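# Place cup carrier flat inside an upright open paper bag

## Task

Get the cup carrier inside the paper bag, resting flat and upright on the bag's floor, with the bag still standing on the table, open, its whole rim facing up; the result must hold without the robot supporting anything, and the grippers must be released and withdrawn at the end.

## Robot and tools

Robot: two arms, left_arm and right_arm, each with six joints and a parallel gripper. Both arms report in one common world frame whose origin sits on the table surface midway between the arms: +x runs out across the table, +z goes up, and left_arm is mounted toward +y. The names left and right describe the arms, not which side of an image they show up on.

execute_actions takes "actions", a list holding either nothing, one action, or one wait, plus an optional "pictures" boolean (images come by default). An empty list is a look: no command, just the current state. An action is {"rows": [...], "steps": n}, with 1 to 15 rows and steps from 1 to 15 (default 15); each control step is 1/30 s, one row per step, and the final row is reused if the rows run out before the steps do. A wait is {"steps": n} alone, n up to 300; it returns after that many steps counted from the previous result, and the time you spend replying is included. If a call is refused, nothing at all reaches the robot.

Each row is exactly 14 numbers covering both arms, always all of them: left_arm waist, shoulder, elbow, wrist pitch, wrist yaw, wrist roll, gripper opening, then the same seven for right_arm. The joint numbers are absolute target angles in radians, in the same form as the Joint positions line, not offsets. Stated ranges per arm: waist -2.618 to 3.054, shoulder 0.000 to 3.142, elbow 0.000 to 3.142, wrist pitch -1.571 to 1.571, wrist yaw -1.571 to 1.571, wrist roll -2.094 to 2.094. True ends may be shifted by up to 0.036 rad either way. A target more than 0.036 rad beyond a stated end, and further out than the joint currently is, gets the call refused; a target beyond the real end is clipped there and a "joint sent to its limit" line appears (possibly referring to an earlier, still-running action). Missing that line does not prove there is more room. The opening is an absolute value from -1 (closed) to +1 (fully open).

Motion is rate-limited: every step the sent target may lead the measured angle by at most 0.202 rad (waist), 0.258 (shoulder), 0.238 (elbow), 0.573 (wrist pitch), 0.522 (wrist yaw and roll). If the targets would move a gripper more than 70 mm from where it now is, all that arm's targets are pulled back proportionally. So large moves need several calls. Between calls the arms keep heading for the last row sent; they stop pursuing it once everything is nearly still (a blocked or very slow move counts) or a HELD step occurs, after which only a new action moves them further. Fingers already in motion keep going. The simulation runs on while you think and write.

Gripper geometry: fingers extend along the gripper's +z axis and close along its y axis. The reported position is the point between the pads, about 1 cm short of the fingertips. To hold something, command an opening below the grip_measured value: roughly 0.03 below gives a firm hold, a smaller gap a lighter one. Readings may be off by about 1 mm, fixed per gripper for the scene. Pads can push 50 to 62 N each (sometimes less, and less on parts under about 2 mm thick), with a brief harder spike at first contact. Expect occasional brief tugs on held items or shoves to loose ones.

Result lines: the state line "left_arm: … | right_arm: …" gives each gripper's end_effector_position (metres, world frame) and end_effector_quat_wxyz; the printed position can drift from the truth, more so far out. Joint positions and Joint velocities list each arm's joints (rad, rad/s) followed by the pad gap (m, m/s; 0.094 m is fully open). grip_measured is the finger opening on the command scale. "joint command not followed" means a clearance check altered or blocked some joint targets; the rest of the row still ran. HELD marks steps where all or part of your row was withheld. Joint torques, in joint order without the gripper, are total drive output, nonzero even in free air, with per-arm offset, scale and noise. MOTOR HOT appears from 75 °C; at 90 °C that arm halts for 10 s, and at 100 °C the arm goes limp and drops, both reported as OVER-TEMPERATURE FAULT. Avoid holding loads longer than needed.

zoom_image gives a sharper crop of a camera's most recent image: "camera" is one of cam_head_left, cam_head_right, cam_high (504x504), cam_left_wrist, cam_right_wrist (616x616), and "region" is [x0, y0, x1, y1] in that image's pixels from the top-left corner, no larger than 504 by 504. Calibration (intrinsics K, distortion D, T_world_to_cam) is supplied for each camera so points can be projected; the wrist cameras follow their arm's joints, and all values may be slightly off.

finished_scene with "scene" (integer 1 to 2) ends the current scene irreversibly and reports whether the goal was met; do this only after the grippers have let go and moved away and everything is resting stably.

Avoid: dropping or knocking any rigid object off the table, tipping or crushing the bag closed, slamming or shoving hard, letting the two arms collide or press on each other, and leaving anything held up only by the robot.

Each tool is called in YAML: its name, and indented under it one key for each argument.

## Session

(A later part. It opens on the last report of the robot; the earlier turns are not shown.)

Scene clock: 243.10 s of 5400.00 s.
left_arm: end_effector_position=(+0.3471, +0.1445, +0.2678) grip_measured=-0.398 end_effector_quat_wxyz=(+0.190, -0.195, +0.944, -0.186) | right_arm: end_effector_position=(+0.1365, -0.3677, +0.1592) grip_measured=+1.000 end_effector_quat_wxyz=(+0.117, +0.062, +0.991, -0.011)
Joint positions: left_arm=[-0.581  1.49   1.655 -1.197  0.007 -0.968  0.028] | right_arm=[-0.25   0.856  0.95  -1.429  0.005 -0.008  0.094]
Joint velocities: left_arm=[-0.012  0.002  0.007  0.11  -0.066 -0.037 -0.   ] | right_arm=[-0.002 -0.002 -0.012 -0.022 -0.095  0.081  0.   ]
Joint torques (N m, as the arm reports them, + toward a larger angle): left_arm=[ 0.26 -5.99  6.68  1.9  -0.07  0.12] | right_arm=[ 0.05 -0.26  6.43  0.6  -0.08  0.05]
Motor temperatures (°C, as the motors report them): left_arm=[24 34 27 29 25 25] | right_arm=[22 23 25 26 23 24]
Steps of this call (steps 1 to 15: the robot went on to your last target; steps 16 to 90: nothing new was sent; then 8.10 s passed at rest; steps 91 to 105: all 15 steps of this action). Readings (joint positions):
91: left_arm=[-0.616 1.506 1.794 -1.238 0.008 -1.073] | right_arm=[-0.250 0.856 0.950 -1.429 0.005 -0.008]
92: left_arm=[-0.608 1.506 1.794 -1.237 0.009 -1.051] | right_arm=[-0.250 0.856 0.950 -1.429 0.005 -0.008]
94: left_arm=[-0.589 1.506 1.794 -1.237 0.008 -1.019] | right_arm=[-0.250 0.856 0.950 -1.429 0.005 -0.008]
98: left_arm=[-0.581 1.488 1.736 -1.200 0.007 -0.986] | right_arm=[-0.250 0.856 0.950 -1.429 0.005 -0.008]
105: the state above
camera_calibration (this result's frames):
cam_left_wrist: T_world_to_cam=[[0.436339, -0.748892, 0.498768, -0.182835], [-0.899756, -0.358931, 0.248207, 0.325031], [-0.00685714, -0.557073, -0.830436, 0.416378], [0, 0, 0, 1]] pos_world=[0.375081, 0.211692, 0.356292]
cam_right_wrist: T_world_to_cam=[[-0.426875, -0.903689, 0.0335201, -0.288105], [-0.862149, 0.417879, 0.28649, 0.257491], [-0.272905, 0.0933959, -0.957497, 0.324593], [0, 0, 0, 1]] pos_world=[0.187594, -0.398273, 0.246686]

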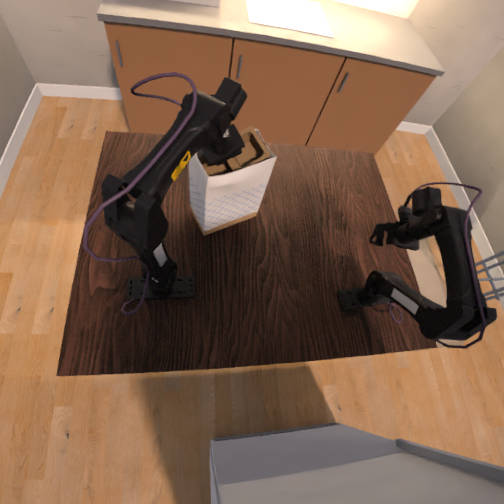

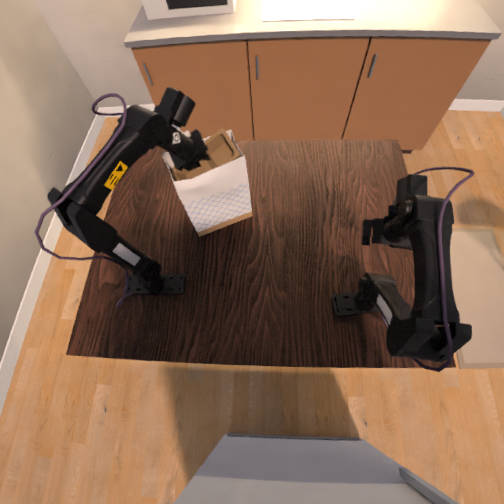

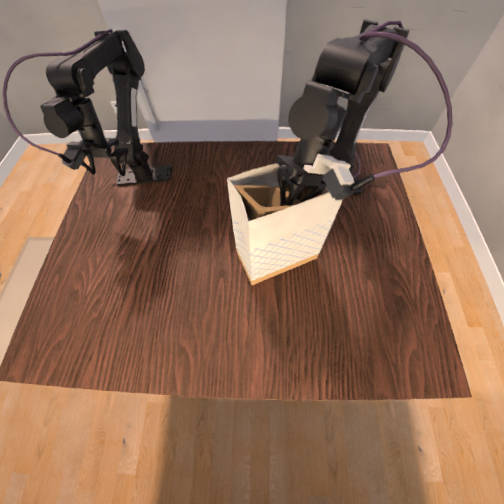

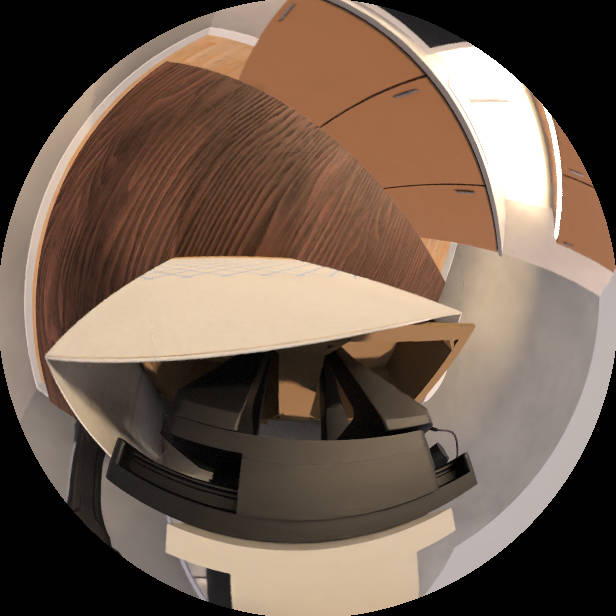

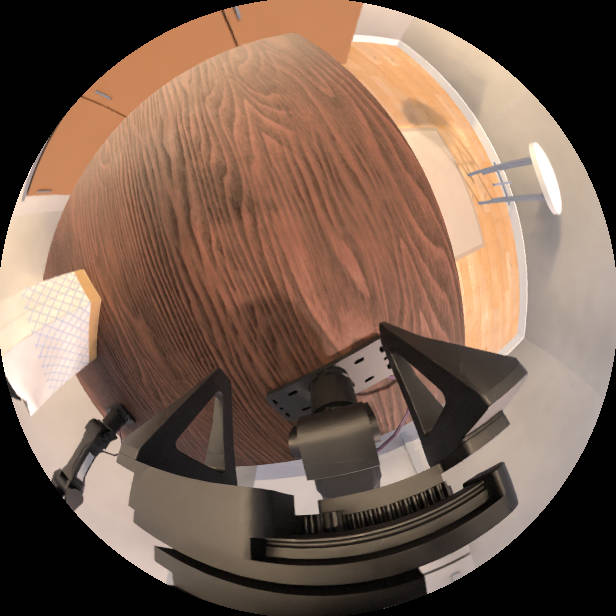

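execute_actions:
  actions:
    - {"rows":[[-0.58,1.55,1.7,-1.25,0,-0.95,-0.45,-0.25,0.856,0.95,-1.428,0,0,1],[-0.58,1.55,1.7,-1.25,0,-0.95,-0.45,-0.25,0.856,0.95,-1.428,0,0,1],[-0.58,1.55,1.7,-1.25,0,-0.95,-0.45,-0.25,0.856,0.95,-1.428,0,0,1],[-0.58,1.62,1.75,-1.32,0,-0.95,-0.45,-0.25,0.856,0.95,-1.428,0,0,1],[-0.58,1.62,1.75,-1.32,0,-0.95,-0.45,-0.25,0.856,0.95,-1.428,0,0,1],[-0.58,1.62,1.75,-1.32,0,-0.95,-0.45,-0.25,0.856,0.95,-1.428,0,0,1],[-0.585,1.69,1.8,-1.385,0,-0.95,-0.45,-0.25,0.856,0.95,-1.428,0,0,1]],"steps":15}

Scene clock: 255.77 s of 5400.00 s.
left_arm: end_effector_position=(+0.3523, +0.1413, +0.2149) grip_measured=-0.398 end_effector_quat_wxyz=(+0.098, -0.198, +0.970, -0.098) | right_arm: end_effector_position=(+0.1365, -0.3677, +0.1592) grip_measured=+1.000 end_effector_quat_wxyz=(+0.117, +0.062, +0.991, -0.011)
Joint positions: left_arm=[-0.581  1.704  1.76  -1.35   0.007 -0.962  0.028] | right_arm=[-0.25   0.856  0.95  -1.429  0.005 -0.008  0.094]
Joint velocities: left_arm=[-0.007 -0.002  0.066 -0.168  0.037 -0.081  0.   ] | right_arm=[-0.007  0.002  0.007 -0.007 -0.007  0.037  0.   ]
Joint torques (N m, as the arm reports them, + toward a larger angle): left_arm=[-0.34 -7.78  9.82  1.1  -0.04  0.11] | right_arm=[ 0.   -0.14  6.32  0.61 -0.08  0.08]
Motor temperatures (°C, as the motors report them): left_arm=[24 34 28 30 25 25] | right_arm=[22 23 25 26 23 24]
Steps of this call (steps 1 to 15: the robot went on to your last target; steps 16 to 90: nothing new was sent; then 9.17 s passed at rest; steps 91 to 105: all 15 steps of this action). Readings (joint positions):
91: left_arm=[-0.581 1.496 1.660 -1.197 0.007 -0.963] | right_arm=[-0.250 0.856 0.950 -1.429 0.005 -0.008]
92: left_arm=[-0.581 1.506 1.667 -1.206 0.007 -0.963] | right_arm=[-0.250 0.856 0.950 -1.429 0.005 -0.008]
94: left_arm=[-0.581 1.536 1.684 -1.230 0.007 -0.963] | right_arm=[-0.250 0.856 0.950 -1.429 0.005 -0.008]
98: left_arm=[-0.581 1.640 1.747 -1.296 0.007 -0.963] | right_arm=[-0.250 0.856 0.950 -1.429 0.005 -0.008]
105: the state above
camera_calibration (this result's frames):
cam_left_wrist: T_world_to_cam=[[0.518652, -0.806877, 0.282754, -0.135518], [-0.831459, -0.398952, 0.38667, 0.293501], [-0.199189, -0.435646, -0.877802, 0.431456], [0, 0, 0, 1]] pos_world=[0.400263, 0.195708, 0.303563]
cam_right_wrist: T_world_to_cam=[[-0.426875, -0.903689, 0.0335201, -0.288105], [-0.862149, 0.417879, 0.28649, 0.257491], [-0.272905, 0.0933959, -0.957497, 0.324593], [0, 0, 0, 1]] pos_world=[0.187594, -0.398273, 0.246686]

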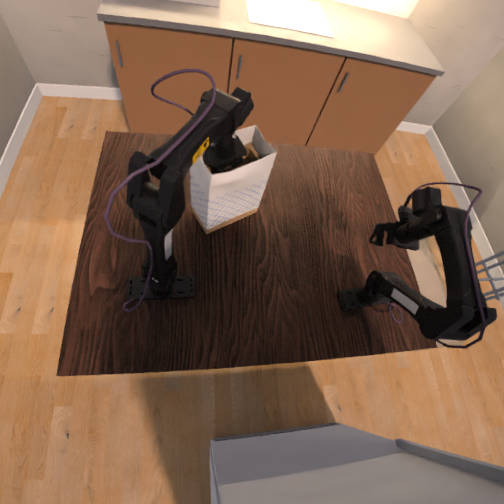

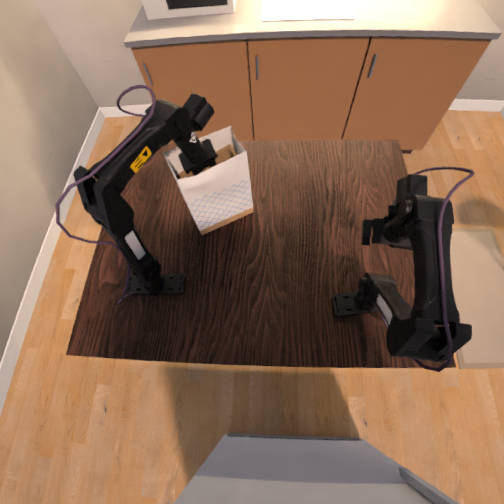

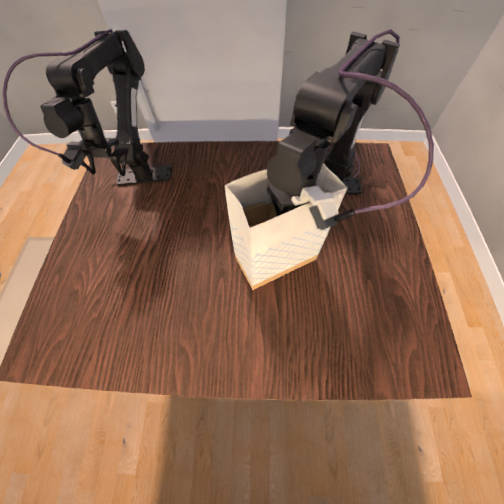

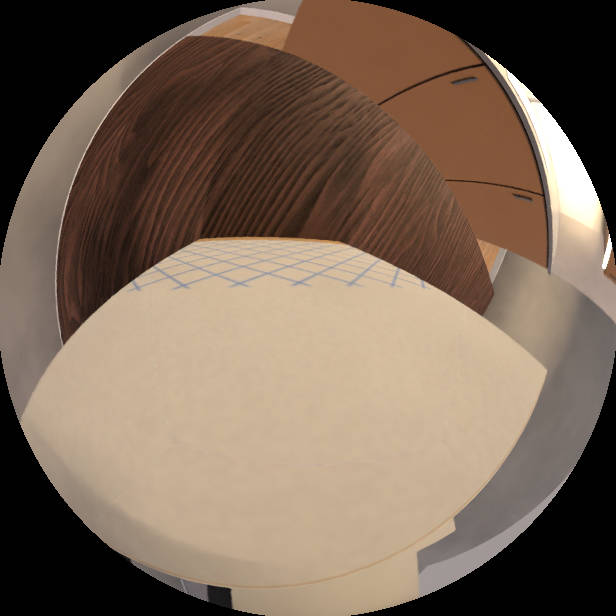

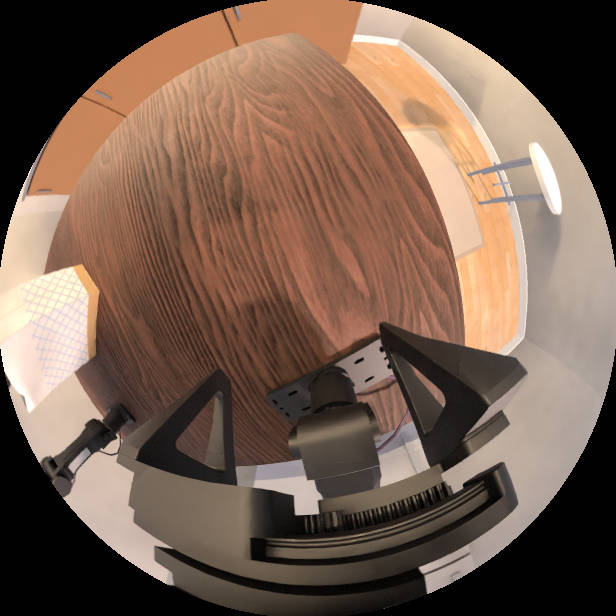

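execute_actions:
  actions:
    - {"rows":[[-0.585,1.76,1.84,-1.45,0,-0.97,-0.45,-0.25,0.856,0.95,-1.428,0,0,1],[-0.585,1.76,1.84,-1.45,0,-0.97,-0.45,-0.25,0.856,0.95,-1.428,0,0,1],[-0.585,1.76,1.84,-1.45,0,-0.97,-0.45,-0.25,0.856,0.95,-1.428,0,0,1],[-0.585,1.76,1.84,-1.45,0,-0.97,-0.45,-0.25,0.856,0.95,-1.428,0,0,1],[-0.585,1.82,1.87,-1.53,0,-0.97,-0.45,-0.25,0.856,0.95,-1.428,0,0,1]],"steps":15}

Scene clock: 260.57 s of 5400.00 s.
left_arm: end_effector_position=(+0.3425, +0.1474, +0.1901) grip_measured=-0.398 end_effector_quat_wxyz=(+0.031, -0.200, +0.979, -0.034) | right_arm: end_effector_position=(+0.1365, -0.3677, +0.1592) grip_measured=+1.000 end_effector_quat_wxyz=(+0.117, +0.062, +0.991, -0.011)
Joint positions: left_arm=[-0.581  1.823  1.836 -1.493  0.007 -0.962  0.028] | right_arm=[-0.25   0.856  0.95  -1.429  0.005 -0.008  0.094]
Joint velocities: left_arm=[ 0.002 -0.007 -0.012 -0.037  0.022 -0.037 -0.   ] | right_arm=[-0.002  0.017  0.002  0.066  0.022 -0.051  0.   ]
Joint torques (N m, as the arm reports them, + toward a larger angle): left_arm=[-0.32 -8.    9.81  0.44 -0.06 -0.04] | right_arm=[-0.18 -0.08  6.31  0.6  -0.03  0.06]
Motor temperatures (°C, as the motors report them): left_arm=[24 34 28 29 25 25] | right_arm=[22 23 25 26 23 24]
Steps of this call (steps 1 to 30: the robot went on to your last target; steps 31 to 90: nothing new was sent; then 1.30 s passed at rest; steps 91 to 105: all 15 steps of this action). Readings (joint positions):
91: left_arm=[-0.581 1.712 1.776 -1.379 0.007 -0.962] | right_arm=[-0.250 0.856 0.950 -1.429 0.005 -0.008]
92: left_arm=[-0.581 1.723 1.791 -1.393 0.007 -0.962] | right_arm=[-0.250 0.856 0.950 -1.429 0.005 -0.008]
94: left_arm=[-0.581 1.741 1.805 -1.402 0.007 -0.962] | right_arm=[-0.250 0.856 0.950 -1.429 0.005 -0.008]
98: left_arm=[-0.581 1.800 1.836 -1.462 0.007 -0.962] | right_arm=[-0.250 0.856 0.950 -1.429 0.005 -0.008]
105: the state above
camera_calibration (this result's frames):
cam_left_wrist: T_world_to_cam=[[0.55029, -0.826639, 0.117679, -0.0949862], [-0.763676, -0.441292, 0.471234, 0.264311], [-0.33761, -0.349184, -0.874123, 0.44437], [0, 0, 0, 1]] pos_world=[0.404141, 0.193286, 0.275059]
cam_right_wrist: T_world_to_cam=[[-0.426875, -0.903689, 0.0335201, -0.288105], [-0.862149, 0.417879, 0.28649, 0.257491], [-0.272905, 0.0933959, -0.957497, 0.324593], [0, 0, 0, 1]] pos_world=[0.187594, -0.398273, 0.246686]

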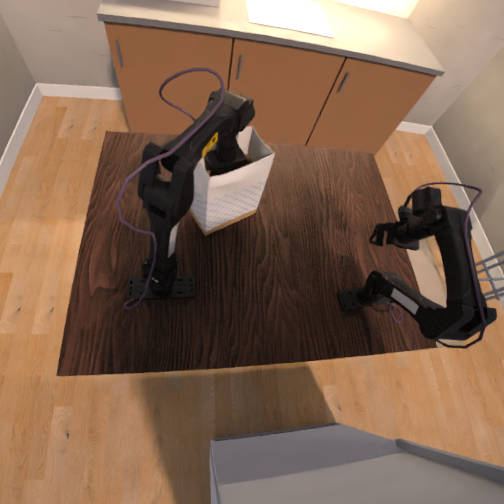

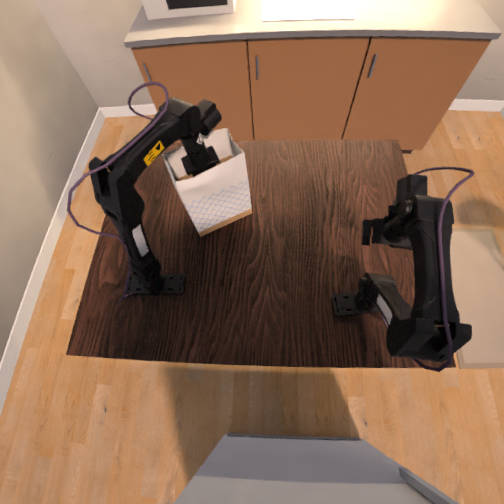

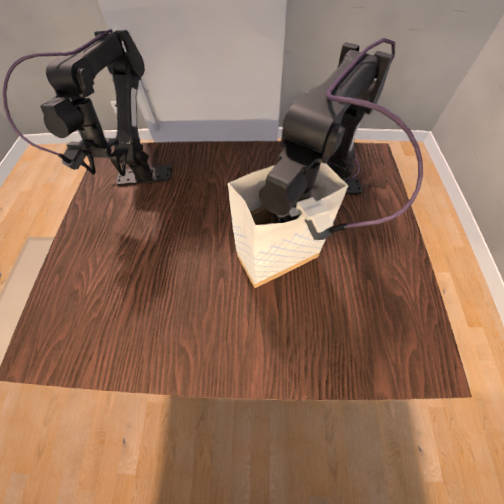

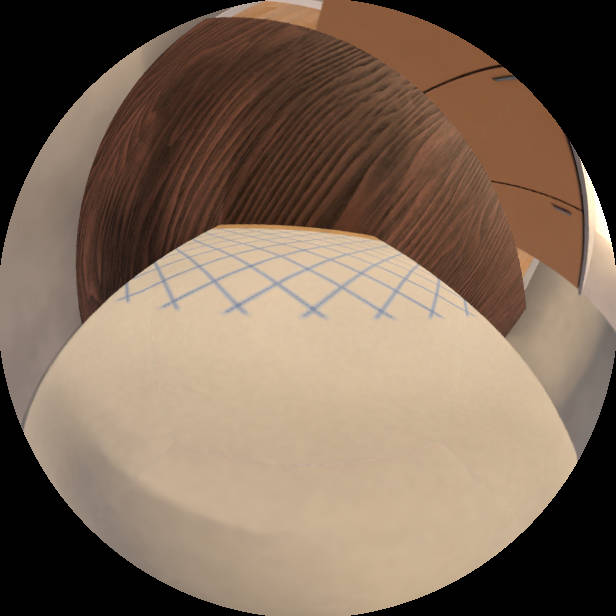

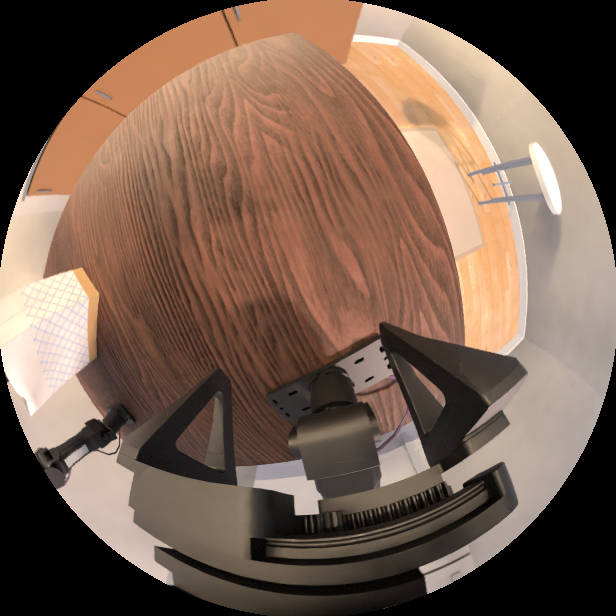

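execute_actions:
  actions:
    - {"rows":[[-0.585,1.82,1.87,-1.55,0,-0.97,0.0,-0.25,0.856,0.95,-1.428,0,0,1]],"steps":15}
  pictures: false

execute_actions:
  actions:
    - {"rows":[[-0.585,1.72,1.84,-1.45,0,-0.97,0.0,-0.25,0.856,0.95,-1.428,0,0,1],[-0.585,1.72,1.84,-1.45,0,-0.97,0.0,-0.25,0.856,0.95,-1.428,0,0,1],[-0.585,1.72,1.84,-1.45,0,-0.97,0.0,-0.25,0.856,0.95,-1.428,0,0,1],[-0.585,1.62,1.84,-1.4,0,-0.97,0.0,-0.25,0.856,0.95,-1.428,0,0,1],[-0.585,1.62,1.84,-1.4,0,-0.97,0.0,-0.25,0.856,0.95,-1.428,0,0,1],[-0.585,1.62,1.84,-1.4,0,-0.97,0.0,-0.25,0.856,0.95,-1.428,0,0,1],[-0.585,1.5,1.95,-1.4,0,-0.97,0.0,-0.25,0.856,0.95,-1.428,0,0,1]],"steps":15}
  pictures: false

execute_actions:
  actions:
    - {"rows":[[-0.585,1.35,2.1,-1.4,0,-0.97,0.0,-0.25,0.856,0.95,-1.428,0,0,1]],"steps":15}

Scene clock: 276.60 s of 5400.00 s.
left_arm: end_effector_position=(+0.3354, +0.1519, +0.1895) grip_measured=-0.002 end_effector_quat_wxyz=(+0.019, -0.200, +0.979, -0.022) | right_arm: end_effector_position=(+0.1365, -0.3677, +0.1592) grip_measured=+1.000 end_effector_quat_wxyz=(+0.117, +0.062, +0.991, -0.011)
Joint positions: left_arm=[-0.581  1.823  1.836 -1.527  0.006 -0.962  0.047] | right_arm=[-0.25   0.856  0.95  -1.429  0.005 -0.008  0.094]
Joint velocities: left_arm=[-0.002 -0.002 -0.012 -0.022 -0.037 -0.051  0.001] | right_arm=[-0.017  0.007 -0.007  0.007 -0.007 -0.022  0.   ]
Joint torques (N m, as the arm reports them, + toward a larger angle): left_arm=[-0.35 -7.81  9.51  0.45 -0.01 -0.04] | right_arm=[ 0.07 -0.11  6.36  0.62 -0.06  0.06]
Motor temperatures (°C, as the motors report them): left_arm=[24 35 30 28 25 25] | right_arm=[22 23 25 26 23 24]
Steps of this call (steps 1 to 15: the robot went on to your last target; steps 16 to 90: nothing new was sent; then 12.53 s passed at rest; steps 91 to 105: all 15 steps of this action). Readings (joint positions):
91: left_arm=[-0.581 1.823 1.836 -1.500 0.007 -0.962] | right_arm=[-0.250 0.856 0.950 -1.429 0.005 -0.008]
92: left_arm=[-0.581 1.823 1.836 -1.506 0.007 -0.962] | right_arm=[-0.250 0.856 0.950 -1.429 0.005 -0.008]
94: left_arm=[-0.581 1.823 1.836 -1.514 0.007 -0.962] | right_arm=[-0.250 0.856 0.950 -1.429 0.005 -0.008]
98: left_arm=[-0.581 1.823 1.836 -1.522 0.006 -0.962] | right_arm=[-0.250 0.856 0.950 -1.429 0.005 -0.008]
105: the state above

Scene clock: 277.10 s of 5400.00 s.
left_arm: end_effector_position=(+0.3249, +0.1585, +0.3450) grip_measured=-0.002 end_effector_quat_wxyz=(+0.222, -0.190, +0.932, -0.215) | right_arm: end_effector_position=(+0.1365, -0.3677, +0.1592) grip_measured=+1.000 end_effector_quat_wxyz=(+0.117, +0.062, +0.991, -0.011)
Joint positions: left_arm=[-0.581  1.474  1.945 -1.412  0.006 -0.962  0.047] | right_arm=[-0.25   0.856  0.95  -1.429  0.005 -0.008  0.094]
Joint velocities: left_arm=[-0.012 -0.012  0.002 -0.037 -0.007 -0.081  0.   ] | right_arm=[-0.007 -0.007  0.012  0.037 -0.007  0.007  0.   ]
Joint torques (N m, as the arm reports them, + toward a larger angle): left_arm=[-0.31 -2.17  6.87  2.04 -0.04 -0.02] | right_arm=[-0.18 -0.07  6.4   0.61 -0.05  0.07]
Motor temperatures (°C, as the motors report them): left_arm=[24 35 30 28 25 25] | right_arm=[22 23 25 26 23 24]
Steps of this call (steps 1 to 15: all 15 steps of this action). Readings (joint positions):
1: left_arm=[-0.581 1.815 1.834 -1.518 0.006 -0.962] | right_arm=[-0.250 0.856 0.950 -1.429 0.005 -0.008]
2: left_arm=[-0.581 1.804 1.834 -1.506 0.006 -0.962] | right_arm=[-0.250 0.856 0.950 -1.429 0.005 -0.008]
4: left_arm=[-0.581 1.760 1.832 -1.478 0.006 -0.962] | right_arm=[-0.250 0.856 0.950 -1.429 0.005 -0.008]
8: left_arm=[-0.581 1.628 1.856 -1.443 0.006 -0.962] | right_arm=[-0.250 0.856 0.950 -1.429 0.005 -0.008]
15: the state above

Scene clock: 277.60 s of 5400.00 s.
left_arm: end_effector_position=(+0.2940, +0.1778, +0.4349) grip_measured=-0.002 end_effector_quat_wxyz=(+0.318, -0.180, +0.879, -0.307) | right_arm: end_effector_position=(+0.1365, -0.3677, +0.1592) grip_measured=+1.000 end_effector_quat_wxyz=(+0.117, +0.062, +0.991, -0.011)
Joint positions: left_arm=[-0.581  1.34   2.089 -1.404  0.006 -0.964  0.047] | right_arm=[-0.25   0.856  0.95  -1.429  0.005 -0.008  0.094]
Joint velocities: left_arm=[-0.037  0.066 -0.012  0.022 -0.007  0.007 -0.   ] | right_arm=[ 0.002 -0.017  0.007  0.022 -0.051 -0.051  0.   ]
Joint torques (N m, as the arm reports them, + toward a larger angle): left_arm=[-0.31 -1.91  6.41  2.31 -0.04  0.01] | right_arm=[-0.24 -0.24  6.63  0.61 -0.05  0.04]
Motor temperatures (°C, as the motors report them): left_arm=[24 35 30 28 25 25] | right_arm=[22 23 25 26 23 24]
Steps of this call (steps 1 to 15: all 15 steps of this action). Readings (joint positions):
1: left_arm=[-0.581 1.468 1.958 -1.416 0.006 -0.963] | right_arm=[-0.250 0.856 0.950 -1.429 0.005 -0.008]
2: left_arm=[-0.581 1.466 1.976 -1.416 0.006 -0.963] | right_arm=[-0.250 0.856 0.950 -1.429 0.005 -0.008]
4: left_arm=[-0.581 1.438 2.021 -1.412 0.006 -0.963] | right_arm=[-0.250 0.856 0.950 -1.429 0.005 -0.008]
8: left_arm=[-0.581 1.356 2.078 -1.404 0.006 -0.963] | right_arm=[-0.250 0.856 0.950 -1.429 0.005 -0.008]
15: the state above
camera_calibration (this result's frames):
cam_left_wrist: T_world_to_cam=[[0.232437, -0.625651, 0.74467, -0.28695], [-0.943826, -0.329985, 0.0173558, 0.355864], [0.234872, -0.706873, -0.667207, 0.457912], [0, 0, 0, 1]] pos_world=[0.295021, 0.261585, 0.513029]
cam_right_wrist: T_world_to_cam=[[-0.426875, -0.903689, 0.0335201, -0.288105], [-0.862149, 0.417879, 0.28649, 0.257491], [-0.272905, 0.0933959, -0.957497, 0.324593], [0, 0, 0, 1]] pos_world=[0.187594, -0.398273, 0.246686]

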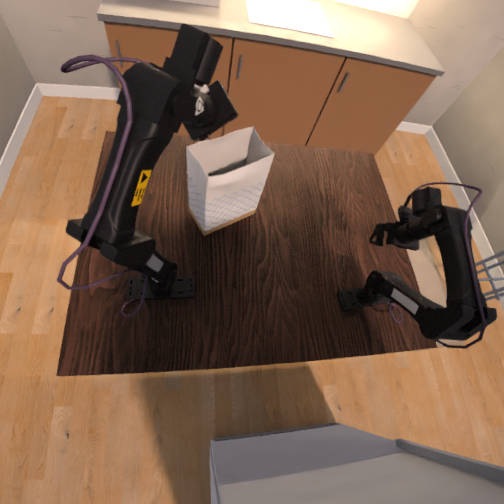

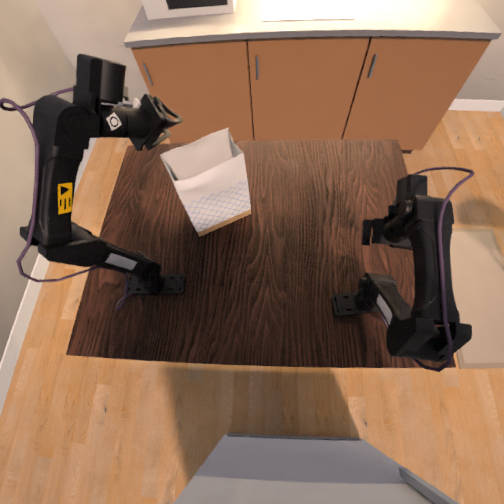

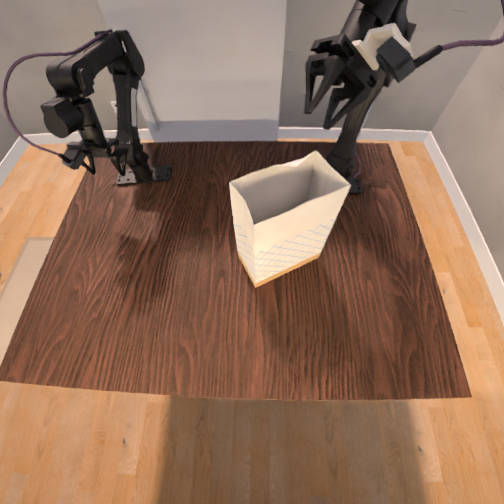

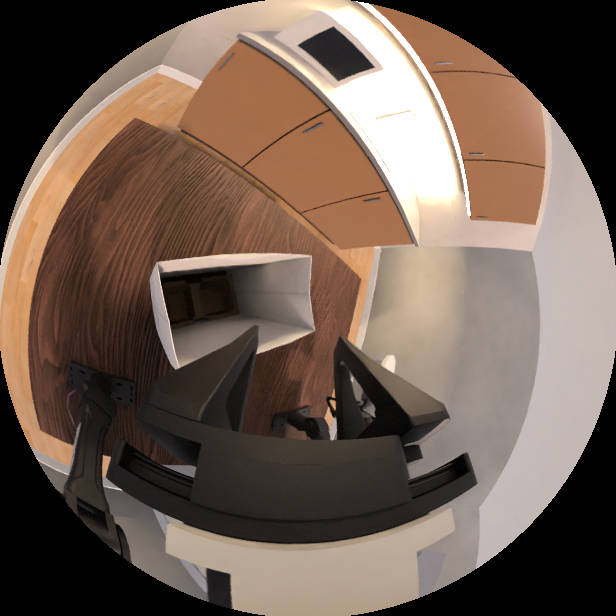

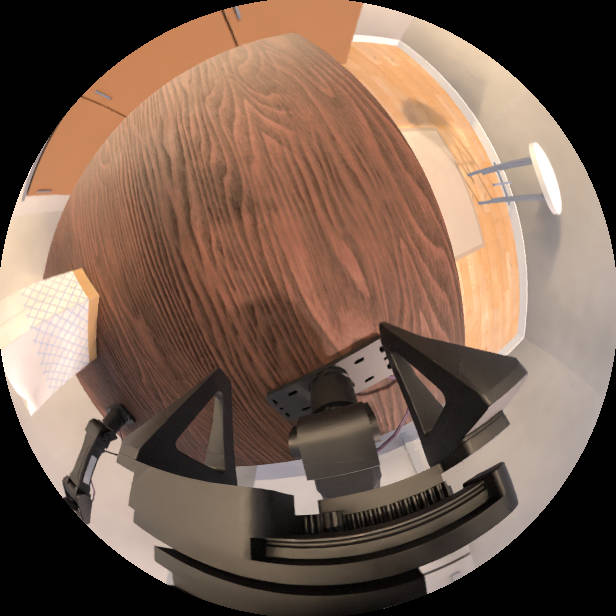

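zoom_image:
  camera: "cam_left_wrist"
  region: [140, 240, 330, 380]

Region (140, 240, 330, 380) of cam_left_wrist's 616x616 image, scaled by 2.653, with more detail than that image has; it fills the top 371 rows of this view, and the rest is white.

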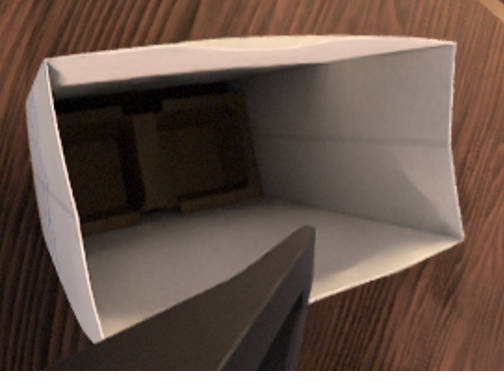

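Looks flat and upright at the bottom.

finished_scene:
  scene: 1

The scene is finished: the task was done.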